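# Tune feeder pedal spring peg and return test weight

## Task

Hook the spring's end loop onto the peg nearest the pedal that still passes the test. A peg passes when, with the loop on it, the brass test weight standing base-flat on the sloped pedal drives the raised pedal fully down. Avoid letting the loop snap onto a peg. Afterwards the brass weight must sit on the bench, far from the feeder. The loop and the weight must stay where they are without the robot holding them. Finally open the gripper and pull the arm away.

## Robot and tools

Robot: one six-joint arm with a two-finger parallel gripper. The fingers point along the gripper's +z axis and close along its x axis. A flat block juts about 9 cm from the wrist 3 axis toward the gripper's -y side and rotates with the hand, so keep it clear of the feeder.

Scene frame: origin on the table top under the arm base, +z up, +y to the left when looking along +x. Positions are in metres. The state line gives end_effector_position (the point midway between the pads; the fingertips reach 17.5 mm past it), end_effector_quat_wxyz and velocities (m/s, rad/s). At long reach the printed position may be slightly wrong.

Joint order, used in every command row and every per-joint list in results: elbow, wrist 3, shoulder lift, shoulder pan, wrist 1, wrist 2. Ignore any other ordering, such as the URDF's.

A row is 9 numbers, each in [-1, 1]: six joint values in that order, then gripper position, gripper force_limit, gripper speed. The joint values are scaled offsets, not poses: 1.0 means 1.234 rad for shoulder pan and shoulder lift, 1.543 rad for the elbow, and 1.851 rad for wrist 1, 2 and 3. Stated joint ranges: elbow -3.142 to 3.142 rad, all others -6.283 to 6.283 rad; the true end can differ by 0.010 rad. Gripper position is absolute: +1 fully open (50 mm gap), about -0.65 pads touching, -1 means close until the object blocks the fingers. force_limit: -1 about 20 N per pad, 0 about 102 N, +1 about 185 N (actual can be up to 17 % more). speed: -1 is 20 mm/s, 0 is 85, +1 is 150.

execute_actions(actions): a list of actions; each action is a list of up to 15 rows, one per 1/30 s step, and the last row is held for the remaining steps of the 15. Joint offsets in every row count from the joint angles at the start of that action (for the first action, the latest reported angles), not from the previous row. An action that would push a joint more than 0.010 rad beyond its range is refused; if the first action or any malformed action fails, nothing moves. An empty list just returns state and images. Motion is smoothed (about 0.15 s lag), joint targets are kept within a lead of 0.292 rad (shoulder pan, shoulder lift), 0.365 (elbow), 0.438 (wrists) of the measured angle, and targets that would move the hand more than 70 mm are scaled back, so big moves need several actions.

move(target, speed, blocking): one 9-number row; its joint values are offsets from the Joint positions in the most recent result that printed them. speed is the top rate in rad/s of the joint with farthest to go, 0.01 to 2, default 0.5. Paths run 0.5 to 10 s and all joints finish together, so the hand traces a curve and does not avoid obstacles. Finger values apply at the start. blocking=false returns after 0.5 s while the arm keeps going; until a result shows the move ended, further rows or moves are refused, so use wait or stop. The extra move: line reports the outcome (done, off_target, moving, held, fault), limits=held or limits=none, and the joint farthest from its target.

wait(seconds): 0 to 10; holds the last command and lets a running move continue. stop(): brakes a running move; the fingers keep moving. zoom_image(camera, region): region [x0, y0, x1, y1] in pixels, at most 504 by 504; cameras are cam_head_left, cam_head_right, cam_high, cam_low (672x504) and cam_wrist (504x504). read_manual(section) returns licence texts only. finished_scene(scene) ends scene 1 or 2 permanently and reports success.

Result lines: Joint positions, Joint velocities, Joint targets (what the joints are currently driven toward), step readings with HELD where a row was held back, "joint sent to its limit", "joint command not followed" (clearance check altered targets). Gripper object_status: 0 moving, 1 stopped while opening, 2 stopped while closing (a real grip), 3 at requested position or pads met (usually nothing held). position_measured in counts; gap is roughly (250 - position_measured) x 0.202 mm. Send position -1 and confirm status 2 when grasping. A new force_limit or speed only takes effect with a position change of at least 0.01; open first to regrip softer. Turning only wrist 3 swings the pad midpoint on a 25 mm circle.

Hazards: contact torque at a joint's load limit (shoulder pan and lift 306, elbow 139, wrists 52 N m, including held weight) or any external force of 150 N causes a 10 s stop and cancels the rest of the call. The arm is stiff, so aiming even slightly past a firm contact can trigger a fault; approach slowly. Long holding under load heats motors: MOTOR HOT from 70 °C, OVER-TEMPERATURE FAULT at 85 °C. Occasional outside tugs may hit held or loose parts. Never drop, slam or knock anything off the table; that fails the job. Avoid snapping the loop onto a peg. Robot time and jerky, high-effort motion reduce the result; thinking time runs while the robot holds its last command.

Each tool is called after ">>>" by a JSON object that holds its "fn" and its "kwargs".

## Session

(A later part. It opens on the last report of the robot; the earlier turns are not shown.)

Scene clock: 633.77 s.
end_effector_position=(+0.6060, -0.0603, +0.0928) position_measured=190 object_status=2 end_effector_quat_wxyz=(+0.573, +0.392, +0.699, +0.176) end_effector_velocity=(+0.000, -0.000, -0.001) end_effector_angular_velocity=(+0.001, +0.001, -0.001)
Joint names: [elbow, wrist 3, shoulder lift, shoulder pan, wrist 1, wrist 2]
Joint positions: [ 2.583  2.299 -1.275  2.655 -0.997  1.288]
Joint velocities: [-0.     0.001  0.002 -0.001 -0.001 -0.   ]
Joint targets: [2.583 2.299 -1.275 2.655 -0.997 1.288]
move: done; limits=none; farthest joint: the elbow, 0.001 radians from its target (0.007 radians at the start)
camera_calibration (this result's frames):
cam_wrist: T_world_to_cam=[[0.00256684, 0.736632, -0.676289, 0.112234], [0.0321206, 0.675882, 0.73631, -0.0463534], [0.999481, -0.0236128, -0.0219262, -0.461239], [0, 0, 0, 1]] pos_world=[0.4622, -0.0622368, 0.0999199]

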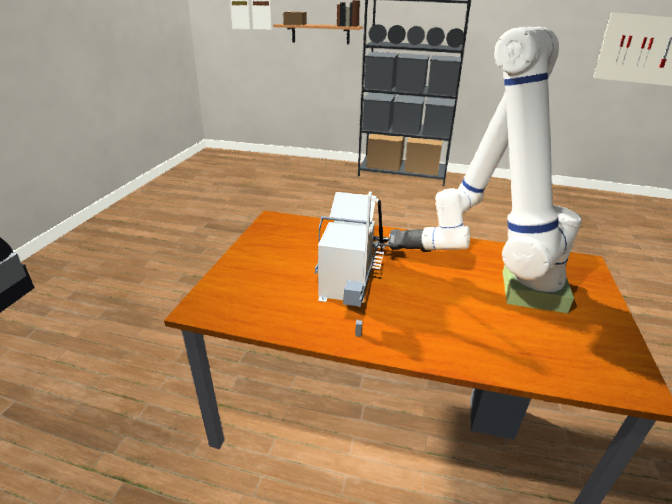

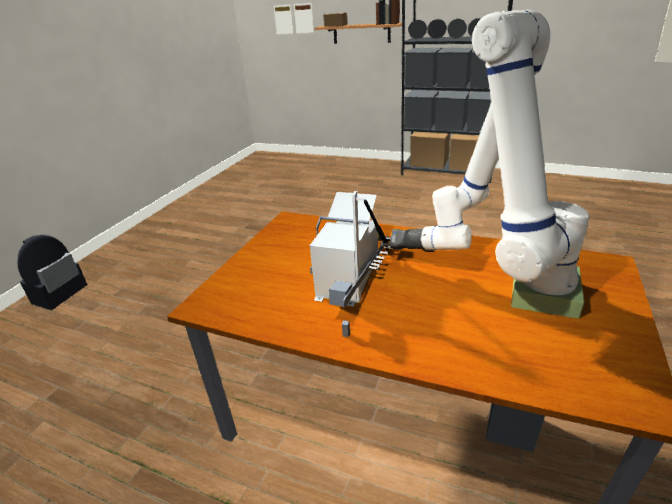

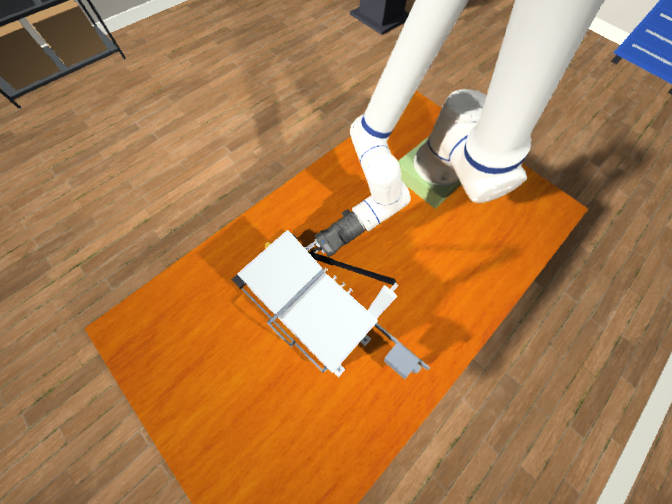

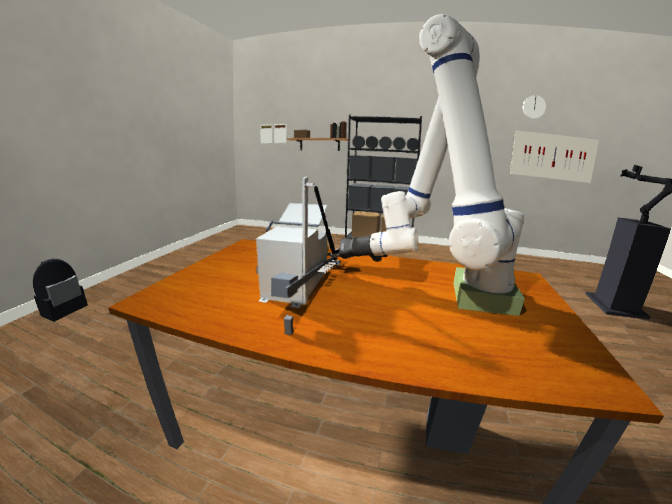

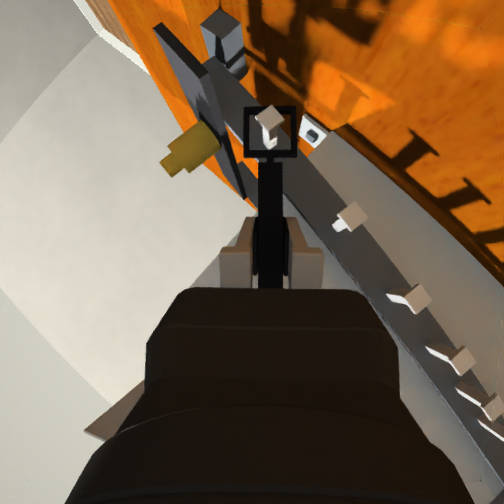

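Good. Reverse the insert, then the shift back to peg2 (offset carries over).

>>> {"fn": "move", "kwargs": {"target": [0.0114,-0.0044,-0.0313,0.0026,0.0312,0.0236,-1,-0.3,-1], "speed": 0.065}}

>>> {"fn": "move", "kwargs": {"target": [-0.0163,0.0786,-0.0524,0.1278,0.0624,0.0642,-1,-0.3,-1], "speed": 0.13}}

>>> {"fn": "zoom_image", "kwargs": {"camera": "cam_wrist", "region": [200,60,340,200]}}

Scene clock: 641.50 s.
end_effector_position=(+0.5853, -0.0613, +0.0932) position_measured=190 object_status=2 end_effector_quat_wxyz=(+0.562, +0.407, +0.703, +0.157) end_effector_velocity=(-0.000, -0.002, +0.001) end_effector_angular_velocity=(-0.001, +0.000, -0.004)
Joint names: [elbow, wrist 3, shoulder lift, shoulder pan, wrist 1, wrist 2]
Joint positions: [ 2.601  2.291 -1.314  2.658 -0.939  1.332]
Joint velocities: [-0.    -0.    -0.002 -0.003  0.002  0.001]
Joint targets: [2.601 2.291 -1.314 2.658 -0.939 1.332]
move: done; limits=none; farthest joint: the shoulder pan, 0.000 radians from its target (0.004 radians at the start)
camera_calibration (this result's frames):
cam_wrist: T_world_to_cam=[[0.00180208, 0.735347, -0.677688, 0.113835], [0.0859744, 0.675066, 0.732731, -0.0765599], [0.996296, -0.0595843, -0.0620045, -0.437152], [0, 0, 0, 1]] pos_world=[0.441909, -0.0580725, 0.106137]

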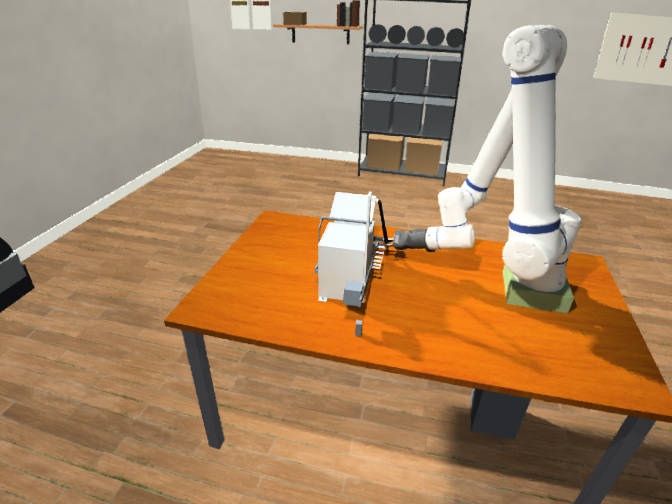

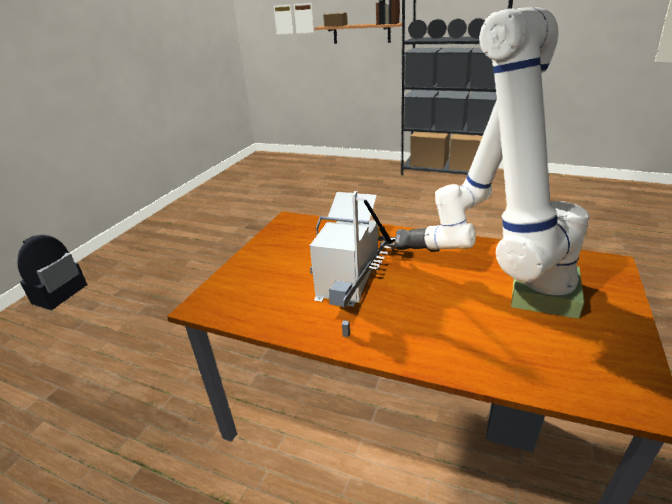

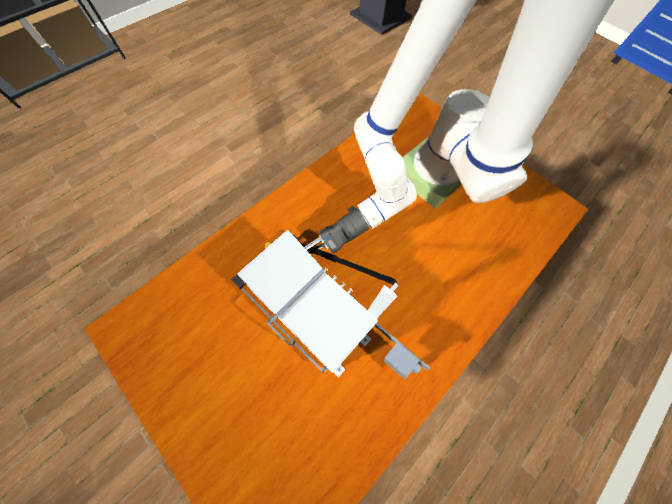

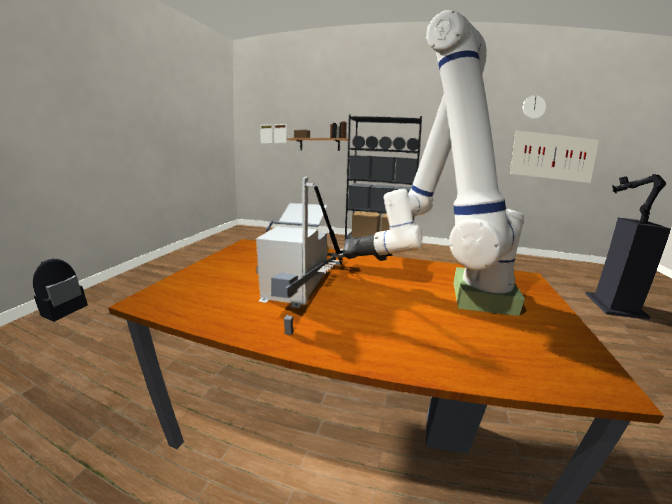

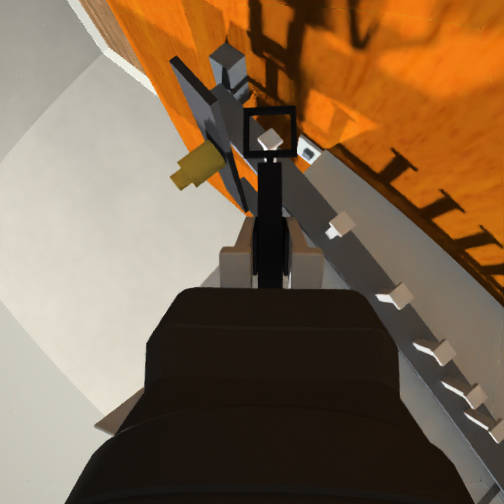

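Scene clock: 643.13 s.
end_effector_position=(+0.5827, -0.0009, +0.1084) position_measured=190 object_status=2 end_effector_quat_wxyz=(+0.537, +0.438, +0.696, +0.191) end_effector_velocity=(-0.001, +0.002, -0.000) end_effector_angular_velocity=(+0.002, +0.001, +0.001)
Joint names: [elbow, wrist 3, shoulder lift, shoulder pan, wrist 1, wrist 2]
Joint positions: [ 2.576  2.436 -1.378  2.815 -0.824  1.45 ]
Joint velocities: [ 0.001  0.002 -0.001  0.004  0.001  0.002]
Joint targets: [2.576 2.436 -1.378 2.816 -0.823 1.450]
move: done; limits=none; farthest joint: the wrist 2, 0.001 radians from its target (0.119 radians at the start)
camera_calibration (this result's frames):
cam_wrist: T_world_to_cam=[[-0.00159194, 0.802352, -0.596849, 0.0729796], [0.0948487, 0.59428, 0.798645, -0.140679], [0.99549, -0.055339, -0.0770481, -0.427925], [0, 0, 0, 1]] pos_world=[0.439455, 0.00136637, 0.122939]

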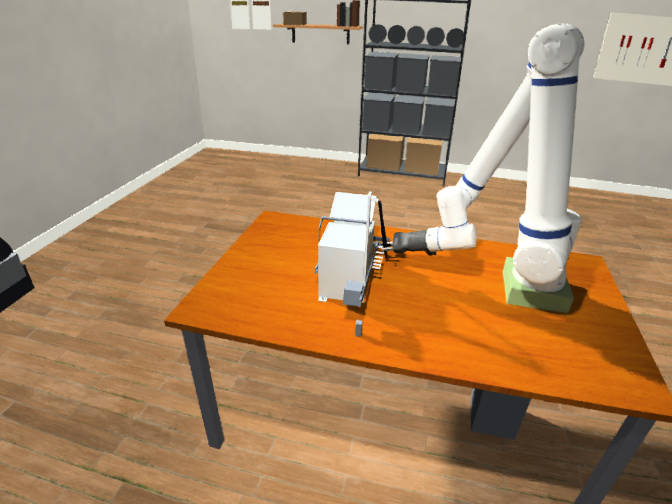

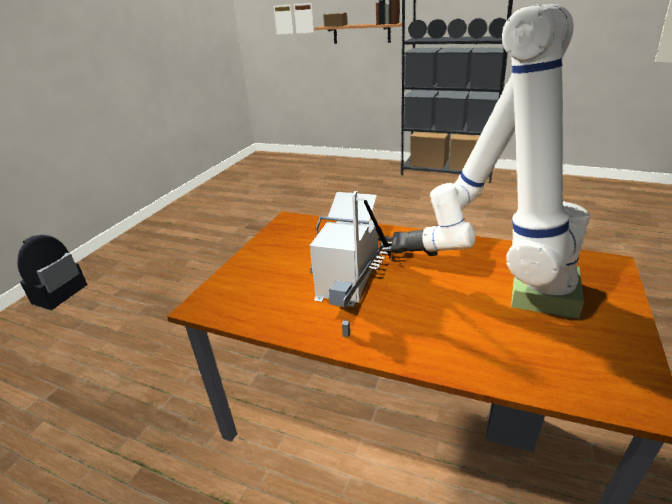

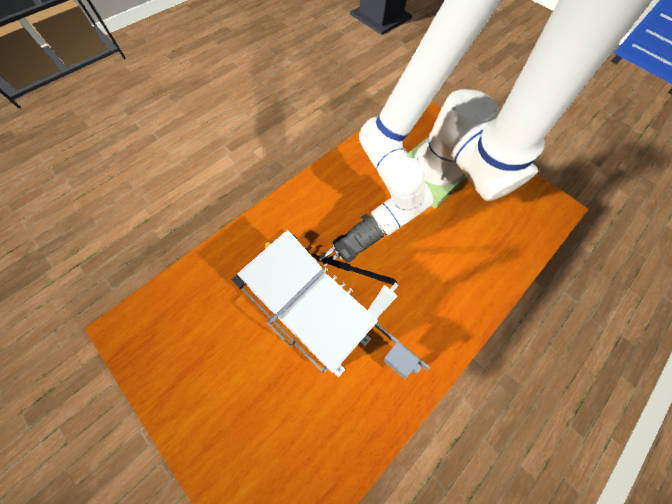

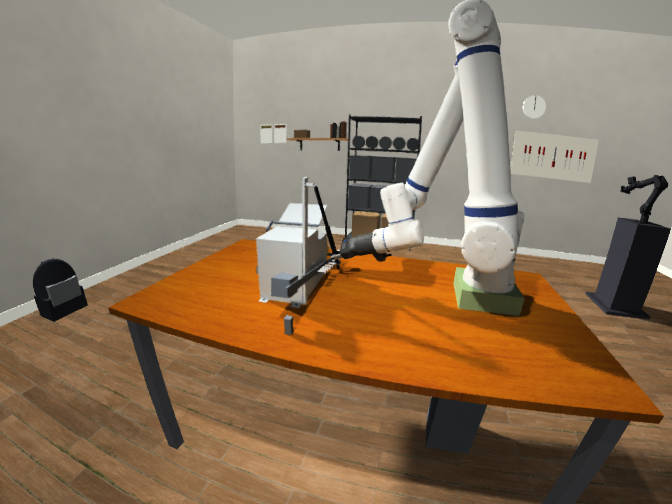

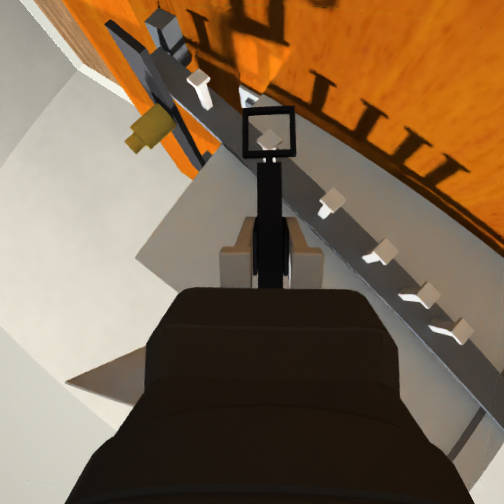

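Region (200, 60, 340, 200) of cam_wrist's 504x504 image, scaled by 3.600, with more detail than that image has.

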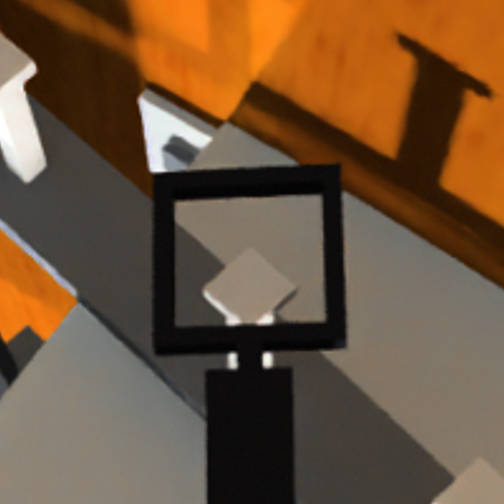

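>>> {"fn": "move", "kwargs": {"target": [-0.006,0.001,0.0327,-0.0102,-0.0408,-0.0268,-1,-0.3,-1], "speed": 0.06}}

>>> {"fn": "move", "kwargs": {"target": [-0.0023,0.0026,-0.0149,0.0121,0.0114,0.0076,-1,-0.3,-1], "speed": 0.022}}

>>> {"fn": "zoom_image", "kwargs": {"camera": "cam_wrist", "region": [200,60,340,200]}}

Scene clock: 652.90 s.
end_effector_position=(+0.6032, -0.0004, +0.1077) position_measured=190 object_status=2 end_effector_quat_wxyz=(+0.549, +0.422, +0.690, +0.211) end_effector_velocity=(+0.001, +0.001, -0.000) end_effector_angular_velocity=(-0.000, -0.001, +0.004)
Joint names: [elbow, wrist 3, shoulder lift, shoulder pan, wrist 1, wrist 2]
Joint positions: [ 2.566  2.438 -1.338  2.803 -0.899  1.401]
Joint velocities: [-0.001 -0.     0.002  0.002 -0.003 -0.001]
Joint targets: [2.566 2.438 -1.338 2.803 -0.899 1.401]
move: done; limits=none; farthest joint: the shoulder pan, 0.001 radians from its target (0.013 radians at the start)
camera_calibration (this result's frames):
cam_wrist: T_world_to_cam=[[-0.000493437, 0.80355, -0.595238, 0.0713739], [0.0367396, 0.59485, 0.802996, -0.107724], [0.999325, -0.0214726, -0.0298156, -0.455762], [0, 0, 0, 1]] pos_world=[0.459447, -0.00305929, 0.115397]

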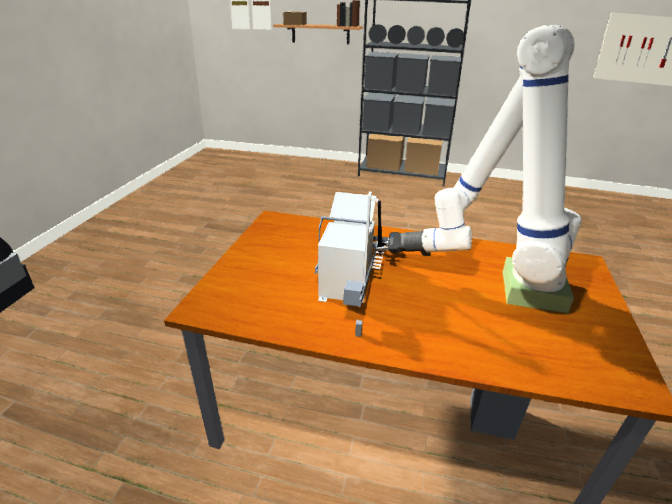

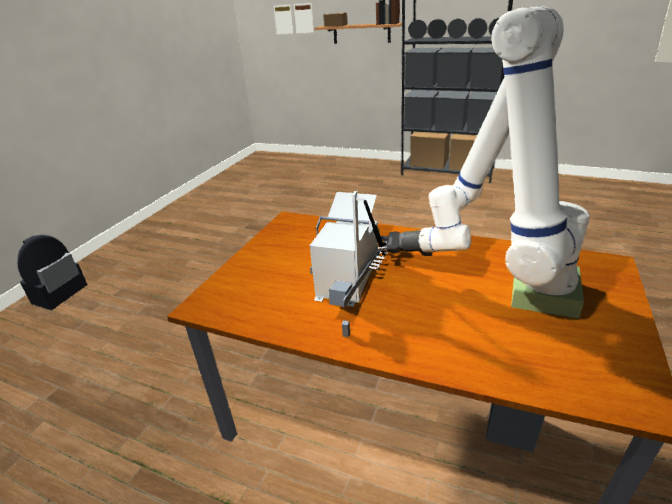

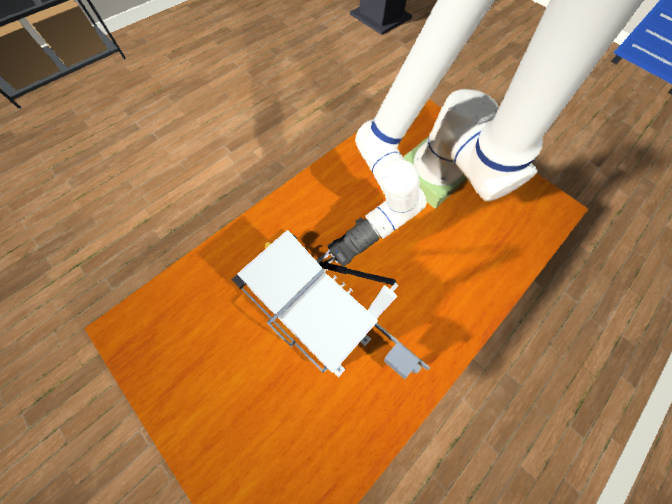

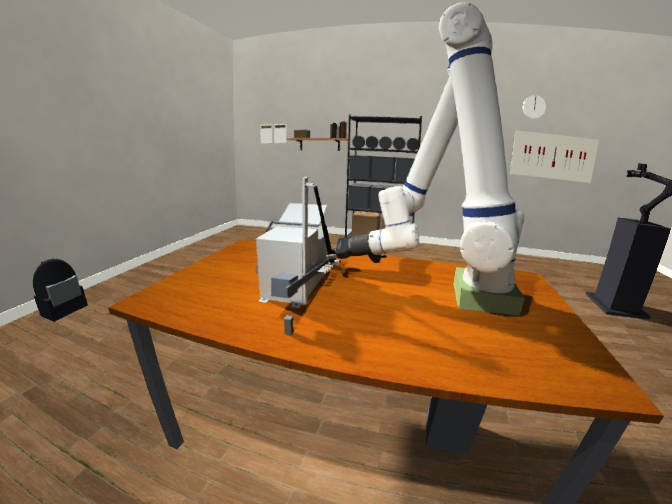

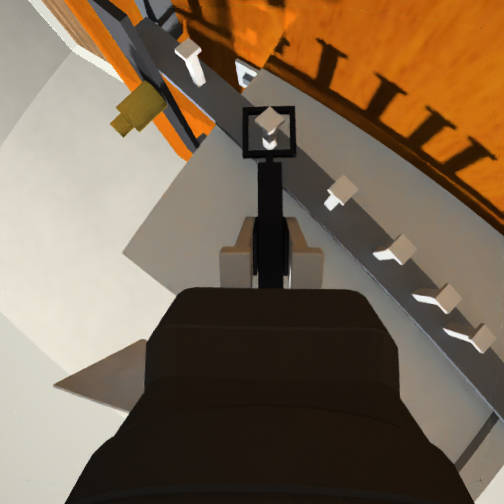

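Scene clock: 654.10 s.
end_effector_position=(+0.6030, +0.0044, +0.1144) position_measured=190 object_status=2 end_effector_quat_wxyz=(+0.549, +0.422, +0.690, +0.211) end_effector_velocity=(-0.000, -0.001, +0.001) end_effector_angular_velocity=(-0.001, +0.000, -0.002)
Joint names: [elbow, wrist 3, shoulder lift, shoulder pan, wrist 1, wrist 2]
Joint positions: [ 2.563  2.443 -1.356  2.818 -0.878  1.415]
Joint velocities: [-0.    -0.    -0.002 -0.     0.002  0.001]
Joint targets: [2.563 2.443 -1.356 2.818 -0.878 1.415]
move: done; limits=none; farthest joint: the shoulder pan, 0.000 radians from its target (0.015 radians at the start)
camera_calibration (this result's frames):
cam_wrist: T_world_to_cam=[[-0.000526217, 0.803508, -0.595293, 0.0715197], [0.0367032, 0.594908, 0.802956, -0.115939], [0.999326, -0.0214266, -0.0298043, -0.455199], [0, 0, 0, 1]] pos_world=[0.459186, 0.00175307, 0.122102]

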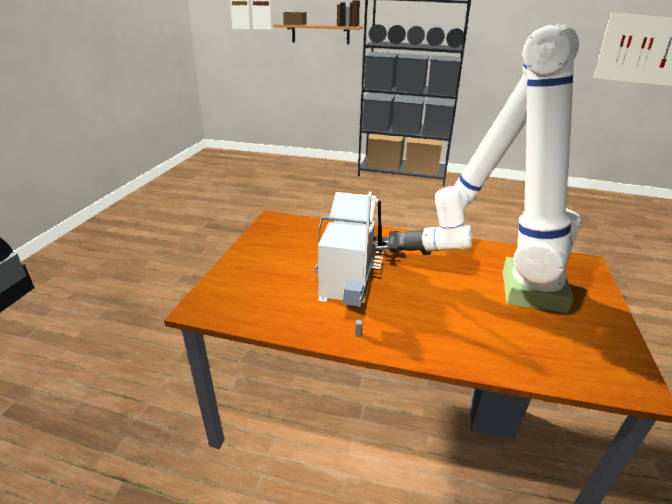

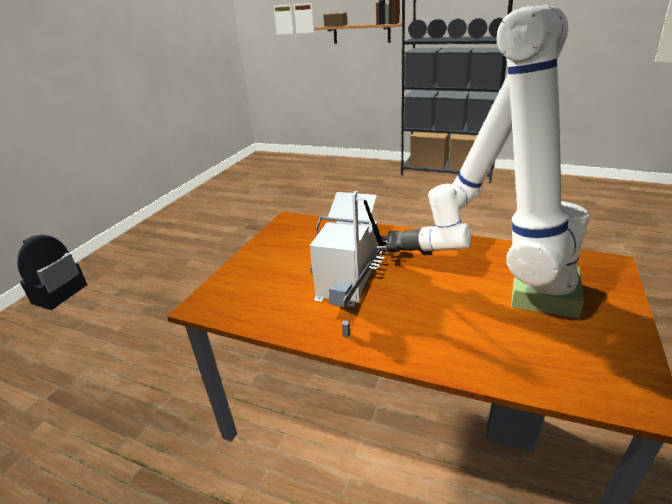

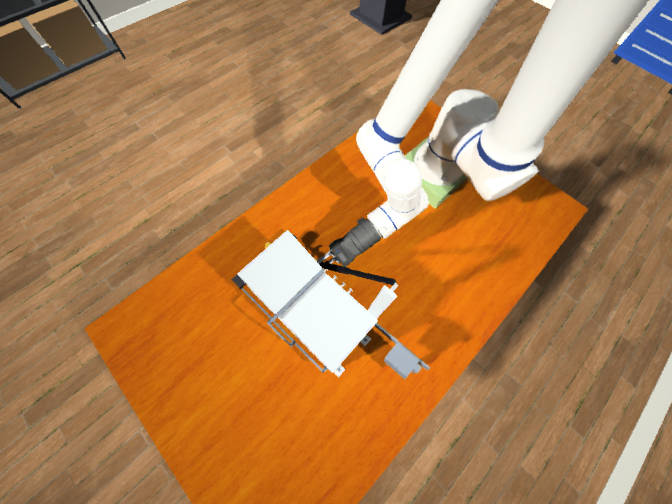

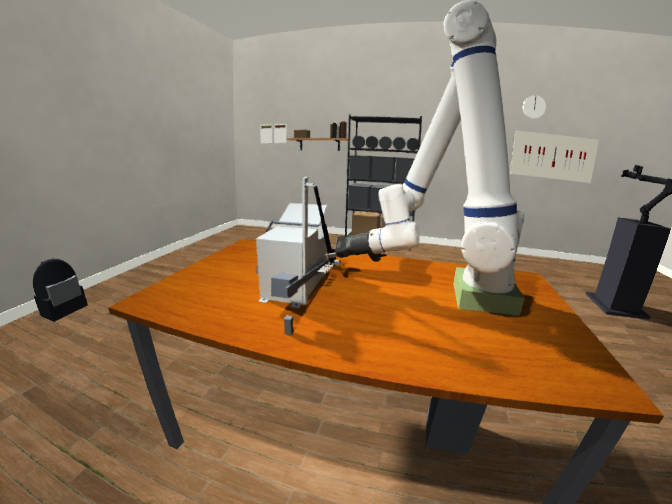

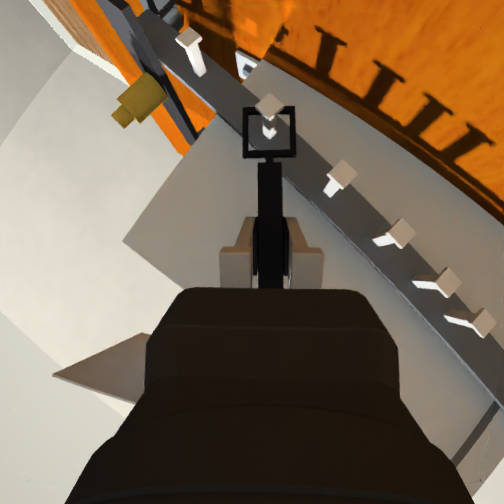

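Region (200, 60, 340, 200) of cam_wrist's 504x504 image, scaled by 3.600, with more detail than that image has.

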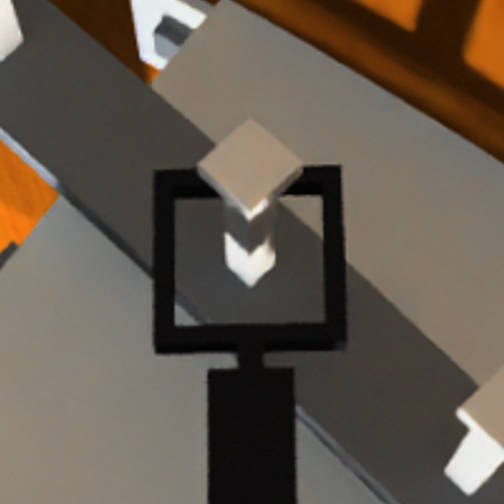

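>>> {"fn": "move", "kwargs": {"target": [-0.0097,-0.030,-0.0767,0.0211,0.0486,0.0238,-1,-0.3,-1], "speed": 0.08}}

>>> {"fn": "move", "kwargs": {"target": [-0.0152,-0.0255,-0.068,0.0385,0.0476,0.0344,-1,-0.3,-1], "speed": 0.08}}

Scene clock: 691.67 s.
end_effector_position=(+0.6031, +0.0056, +0.1546) position_measured=190 object_status=2 end_effector_quat_wxyz=(+0.565, +0.401, +0.696, +0.187) end_effector_velocity=(-0.000, +0.001, +0.001) end_effector_angular_velocity=(+0.000, -0.000, +0.001)
Joint names: [elbow, wrist 3, shoulder lift, shoulder pan, wrist 1, wrist 2]
Joint positions: [ 2.548  2.387 -1.451  2.844 -0.788  1.459]
Joint velocities: [ 0.     0.001 -0.002  0.002  0.002  0.001]
Joint targets: [2.548 2.387 -1.451 2.844 -0.788 1.459]
move: done; limits=none; farthest joint: the shoulder pan, 0.000 radians from its target (0.026 radians at the start)
camera_calibration (this result's frames):
cam_wrist: T_world_to_cam=[[0.00141325, 0.759154, -0.650909, 0.102152], [0.0330152, 0.65052, 0.758771, -0.140192], [0.999454, -0.0225622, -0.0241443, -0.455078], [0, 0, 0, 1]] pos_world=[0.459313, 0.00338065, 0.161878]

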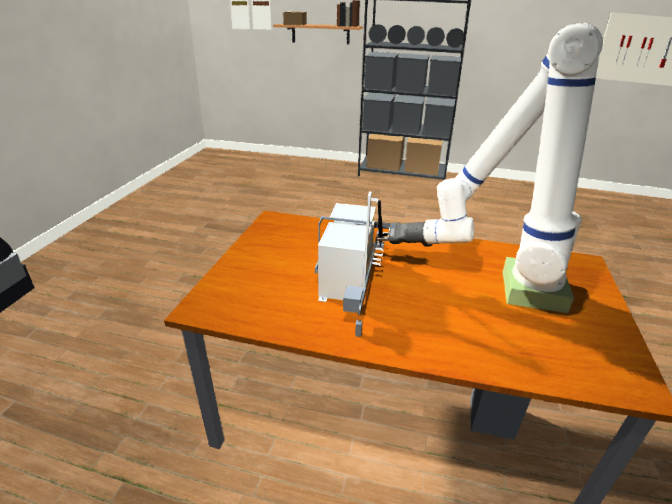

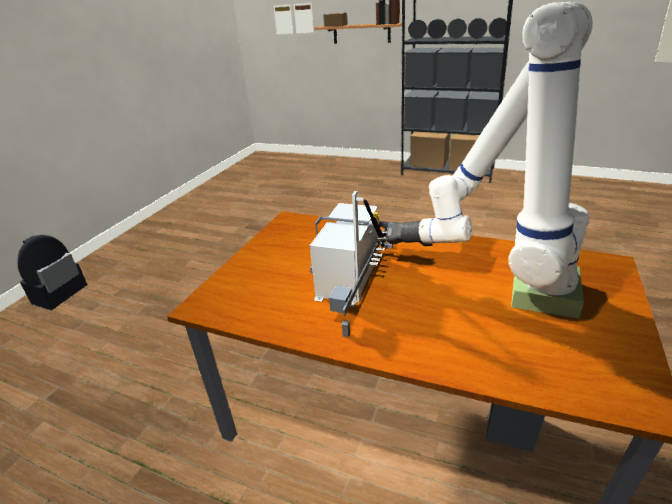

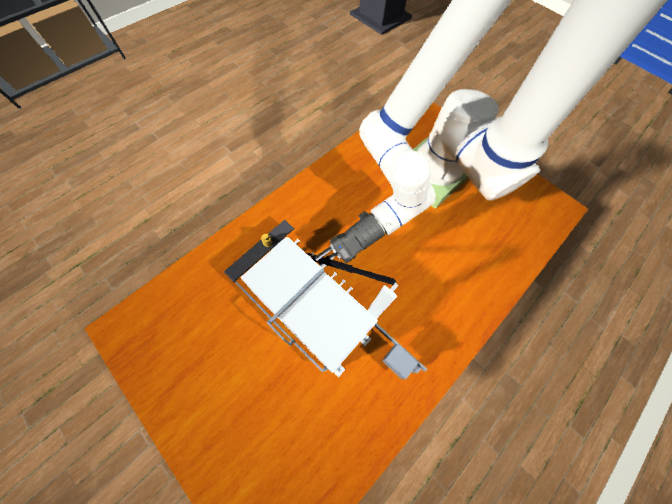

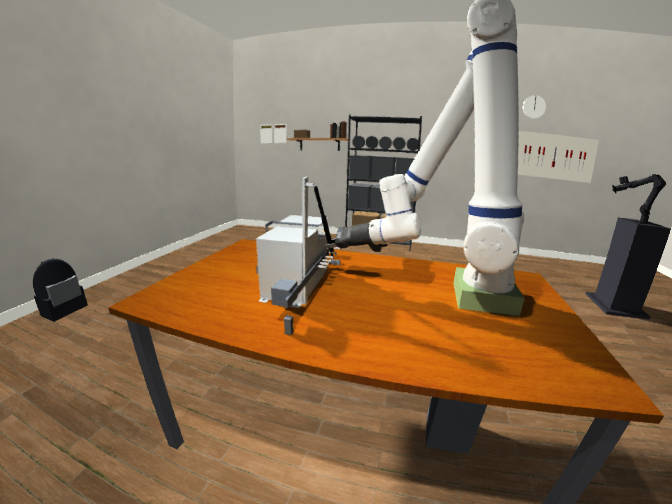

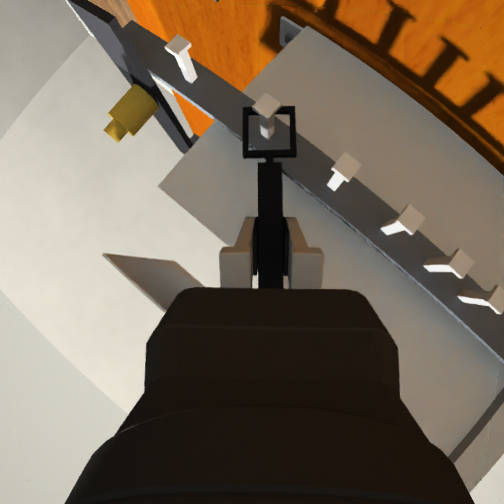

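Scene clock: 693.13 s.
end_effector_position=(+0.6027, +0.0142, +0.1945) position_measured=190 object_status=2 end_effector_quat_wxyz=(+0.580, +0.382, +0.701, +0.164) end_effector_velocity=(+0.001, -0.000, +0.002) end_effector_angular_velocity=(-0.003, -0.002, +0.000)
Joint names: [elbow, wrist 3, shoulder lift, shoulder pan, wrist 1, wrist 2]
Joint positions: [ 2.524  2.34  -1.534  2.891 -0.7    1.522]
Joint velocities: [-0.002 -0.002 -0.002  0.001  0.002  0.001]
Joint targets: [2.524 2.340 -1.535 2.891 -0.700 1.522]
move: done; limits=none; farthest joint: the shoulder pan, 0.000 radians from its target (0.048 radians at the start)
camera_calibration (this result's frames):
cam_wrist: T_world_to_cam=[[0.00387191, 0.713495, -0.700649, 0.130496], [0.0304861, 0.700245, 0.713252, -0.166409], [0.999528, -0.0241217, -0.0190404, -0.454536], [0, 0, 0, 1]] pos_world=[0.458889, 0.0124546, 0.201469]

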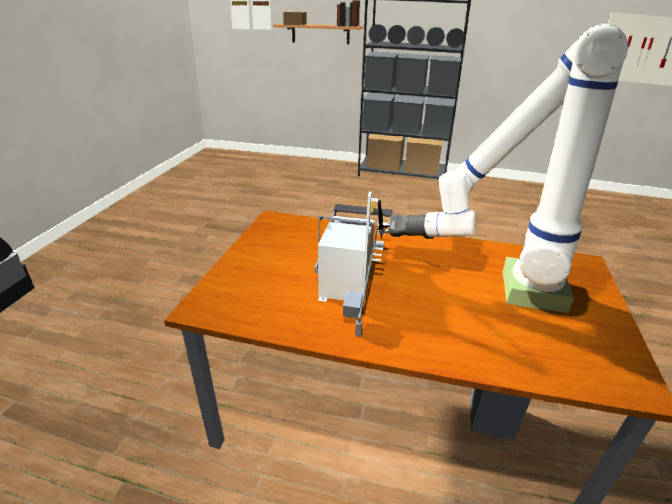

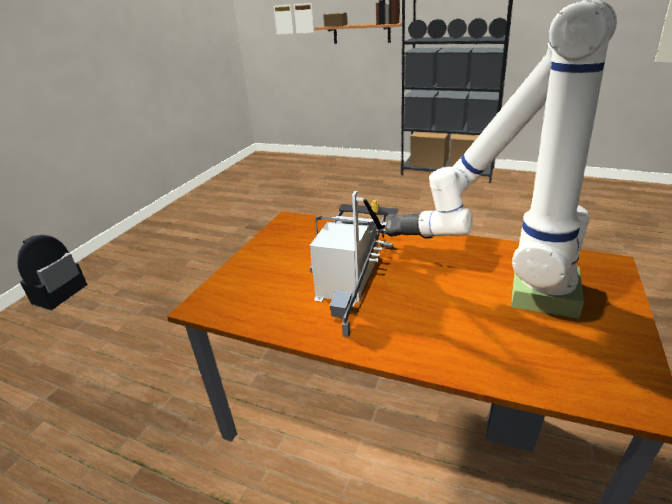

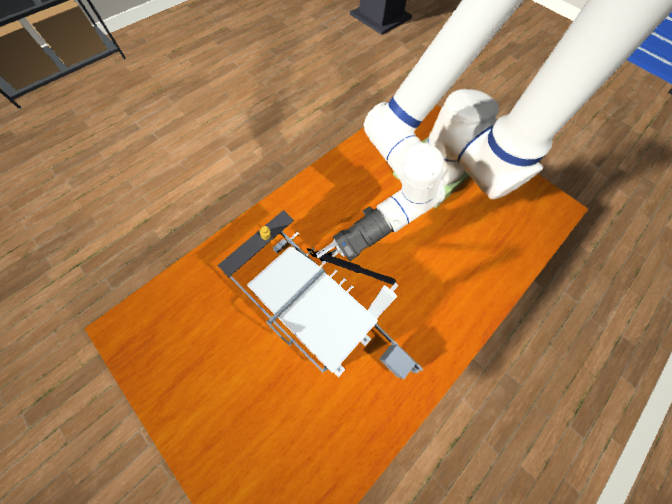

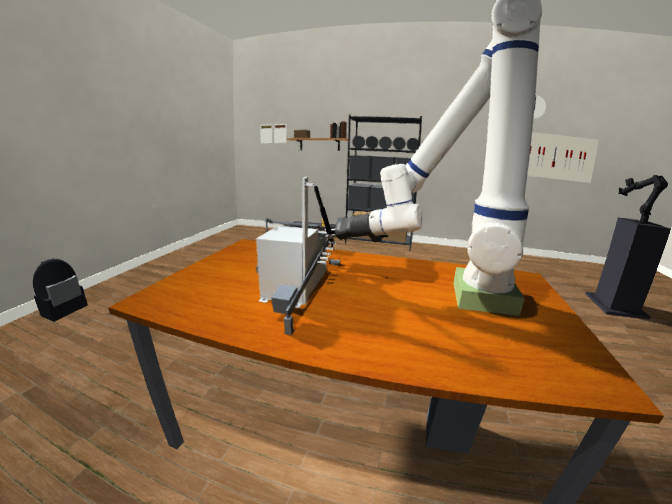

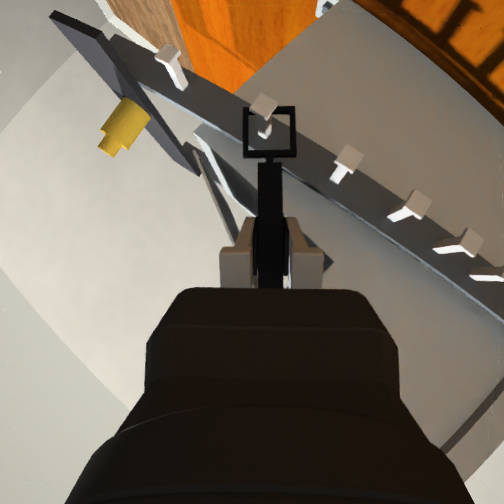

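>>> {"fn": "move", "kwargs": {"target": [0.0387,0,-0.0818,0,0.0223,0,1,-0.3,1], "speed": 0.35}}

>>> {"fn": "wait", "kwargs": {"seconds": 3}}

Scene clock: 702.47 s.
end_effector_position=(+0.5616, +0.0258, +0.2064) position_measured=3 object_status=3 end_effector_quat_wxyz=(+0.580, +0.382, +0.701, +0.164) end_effector_velocity=(-0.001, +0.001, -0.000) end_effector_angular_velocity=(-0.000, +0.001, +0.002)
Joint names: [elbow, wrist 3, shoulder lift, shoulder pan, wrist 1, wrist 2]
Joint positions: [ 2.584  2.34  -1.635  2.891 -0.659  1.522]
Joint velocities: [ 0.002 -0.001 -0.003  0.002  0.002  0.   ]
Joint targets: [2.584 2.340 -1.635 2.891 -0.659 1.522]
move: done; limits=none; farthest joint: the shoulder pan, 0.000 radians from its target (0.000 radians at the start)
camera_calibration (this result's frames):
cam_wrist: T_world_to_cam=[[0.003772, 0.713499, -0.700646, 0.130783], [0.0304328, 0.700245, 0.713254, -0.181707], [0.99953, -0.024013, -0.0190724, -0.412913], [0, 0, 0, 1]] pos_world=[0.417755, 0.0240101, 0.213361]

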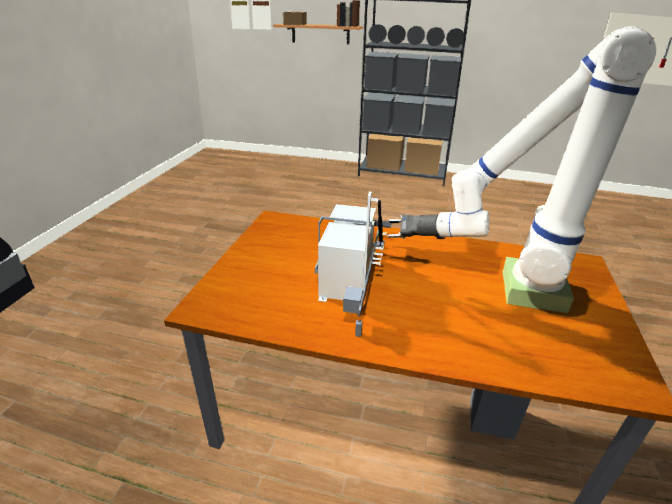

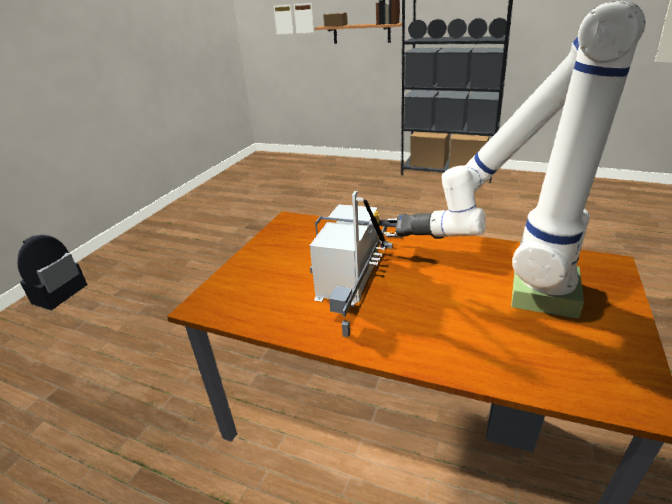

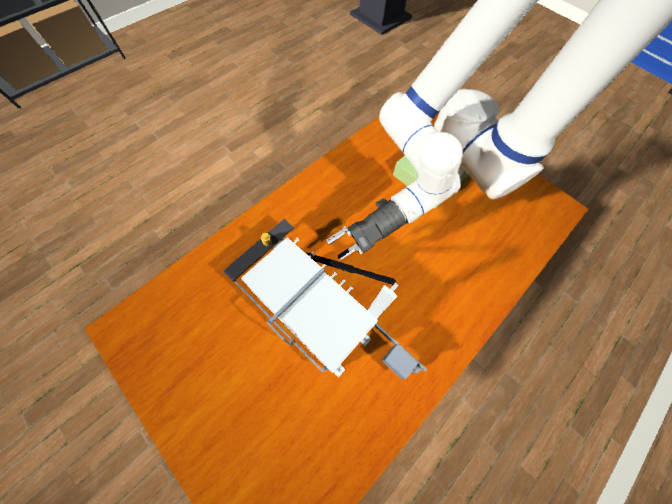

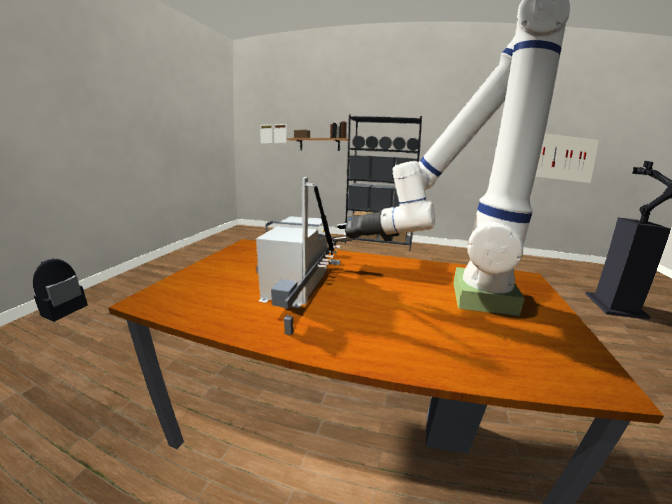

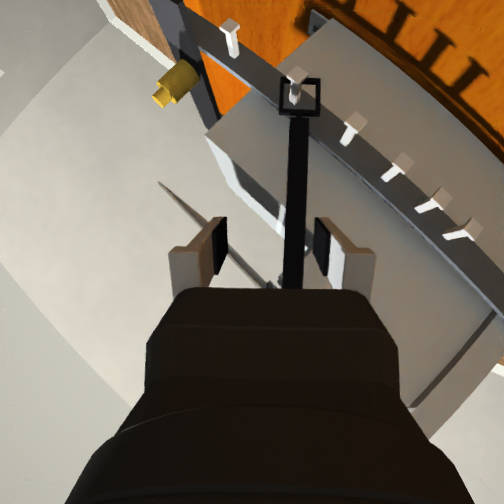

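Scene clock: 705.47 s.
end_effector_position=(+0.5615, +0.0257, +0.2064) position_measured=3 object_status=3 end_effector_quat_wxyz=(+0.580, +0.382, +0.701, +0.164) end_effector_velocity=(-0.000, -0.000, -0.000) end_effector_angular_velocity=(-0.001, -0.000, -0.000)
Joint names: [elbow, wrist 3, shoulder lift, shoulder pan, wrist 1, wrist 2]
Joint positions: [ 2.584  2.34  -1.635  2.891 -0.659  1.522]
Joint velocities: [ 0.    -0.    -0.    -0.    -0.001 -0.   ]
Joint targets: [2.584 2.340 -1.635 2.891 -0.659 1.522]
wait: 3.00 s; at rest by 0.17 s
camera_calibration (this result's frames):
cam_wrist: T_world_to_cam=[[0.00385089, 0.713501, -0.700643, 0.130779], [0.0305075, 0.700239, 0.713257, -0.181734], [0.999527, -0.0241215, -0.0190706, -0.412828], [0, 0, 0, 1]] pos_world=[0.417673, 0.0239885, 0.213379]

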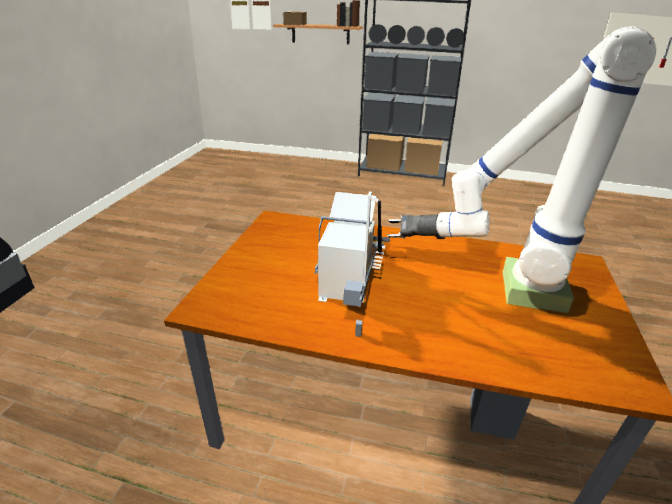

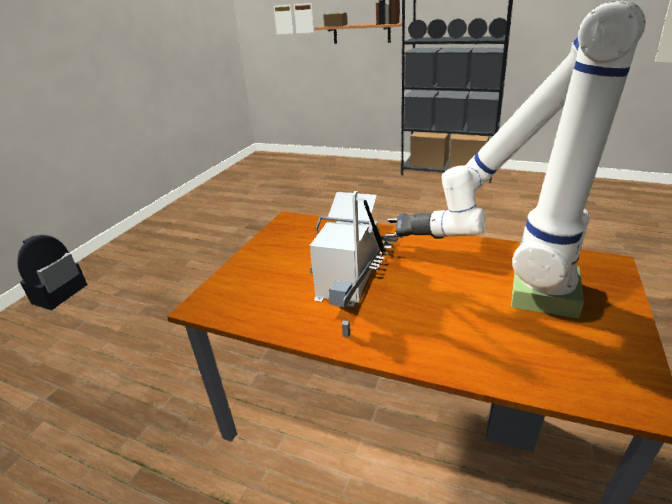

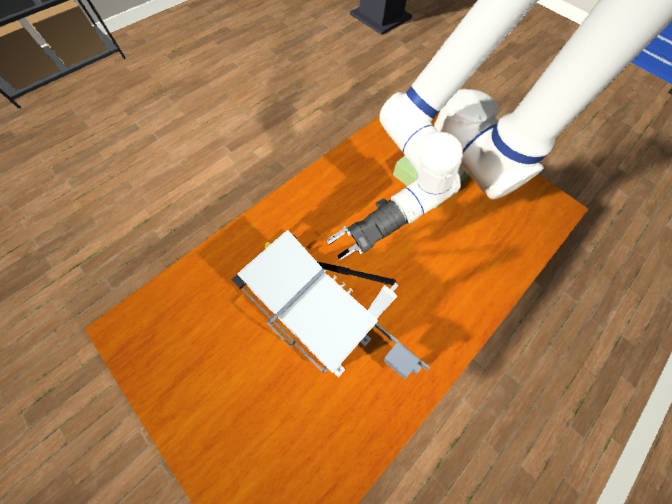

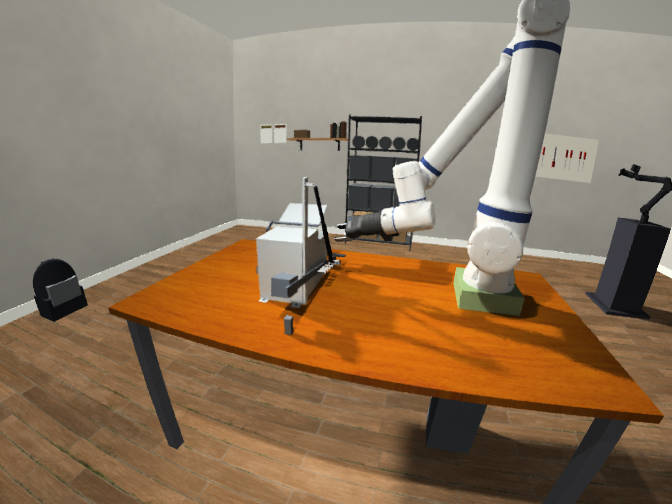

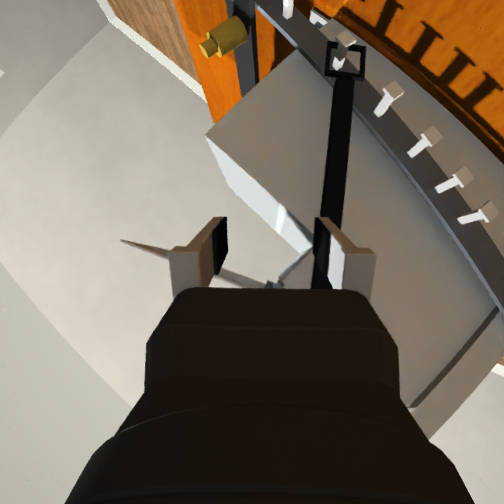

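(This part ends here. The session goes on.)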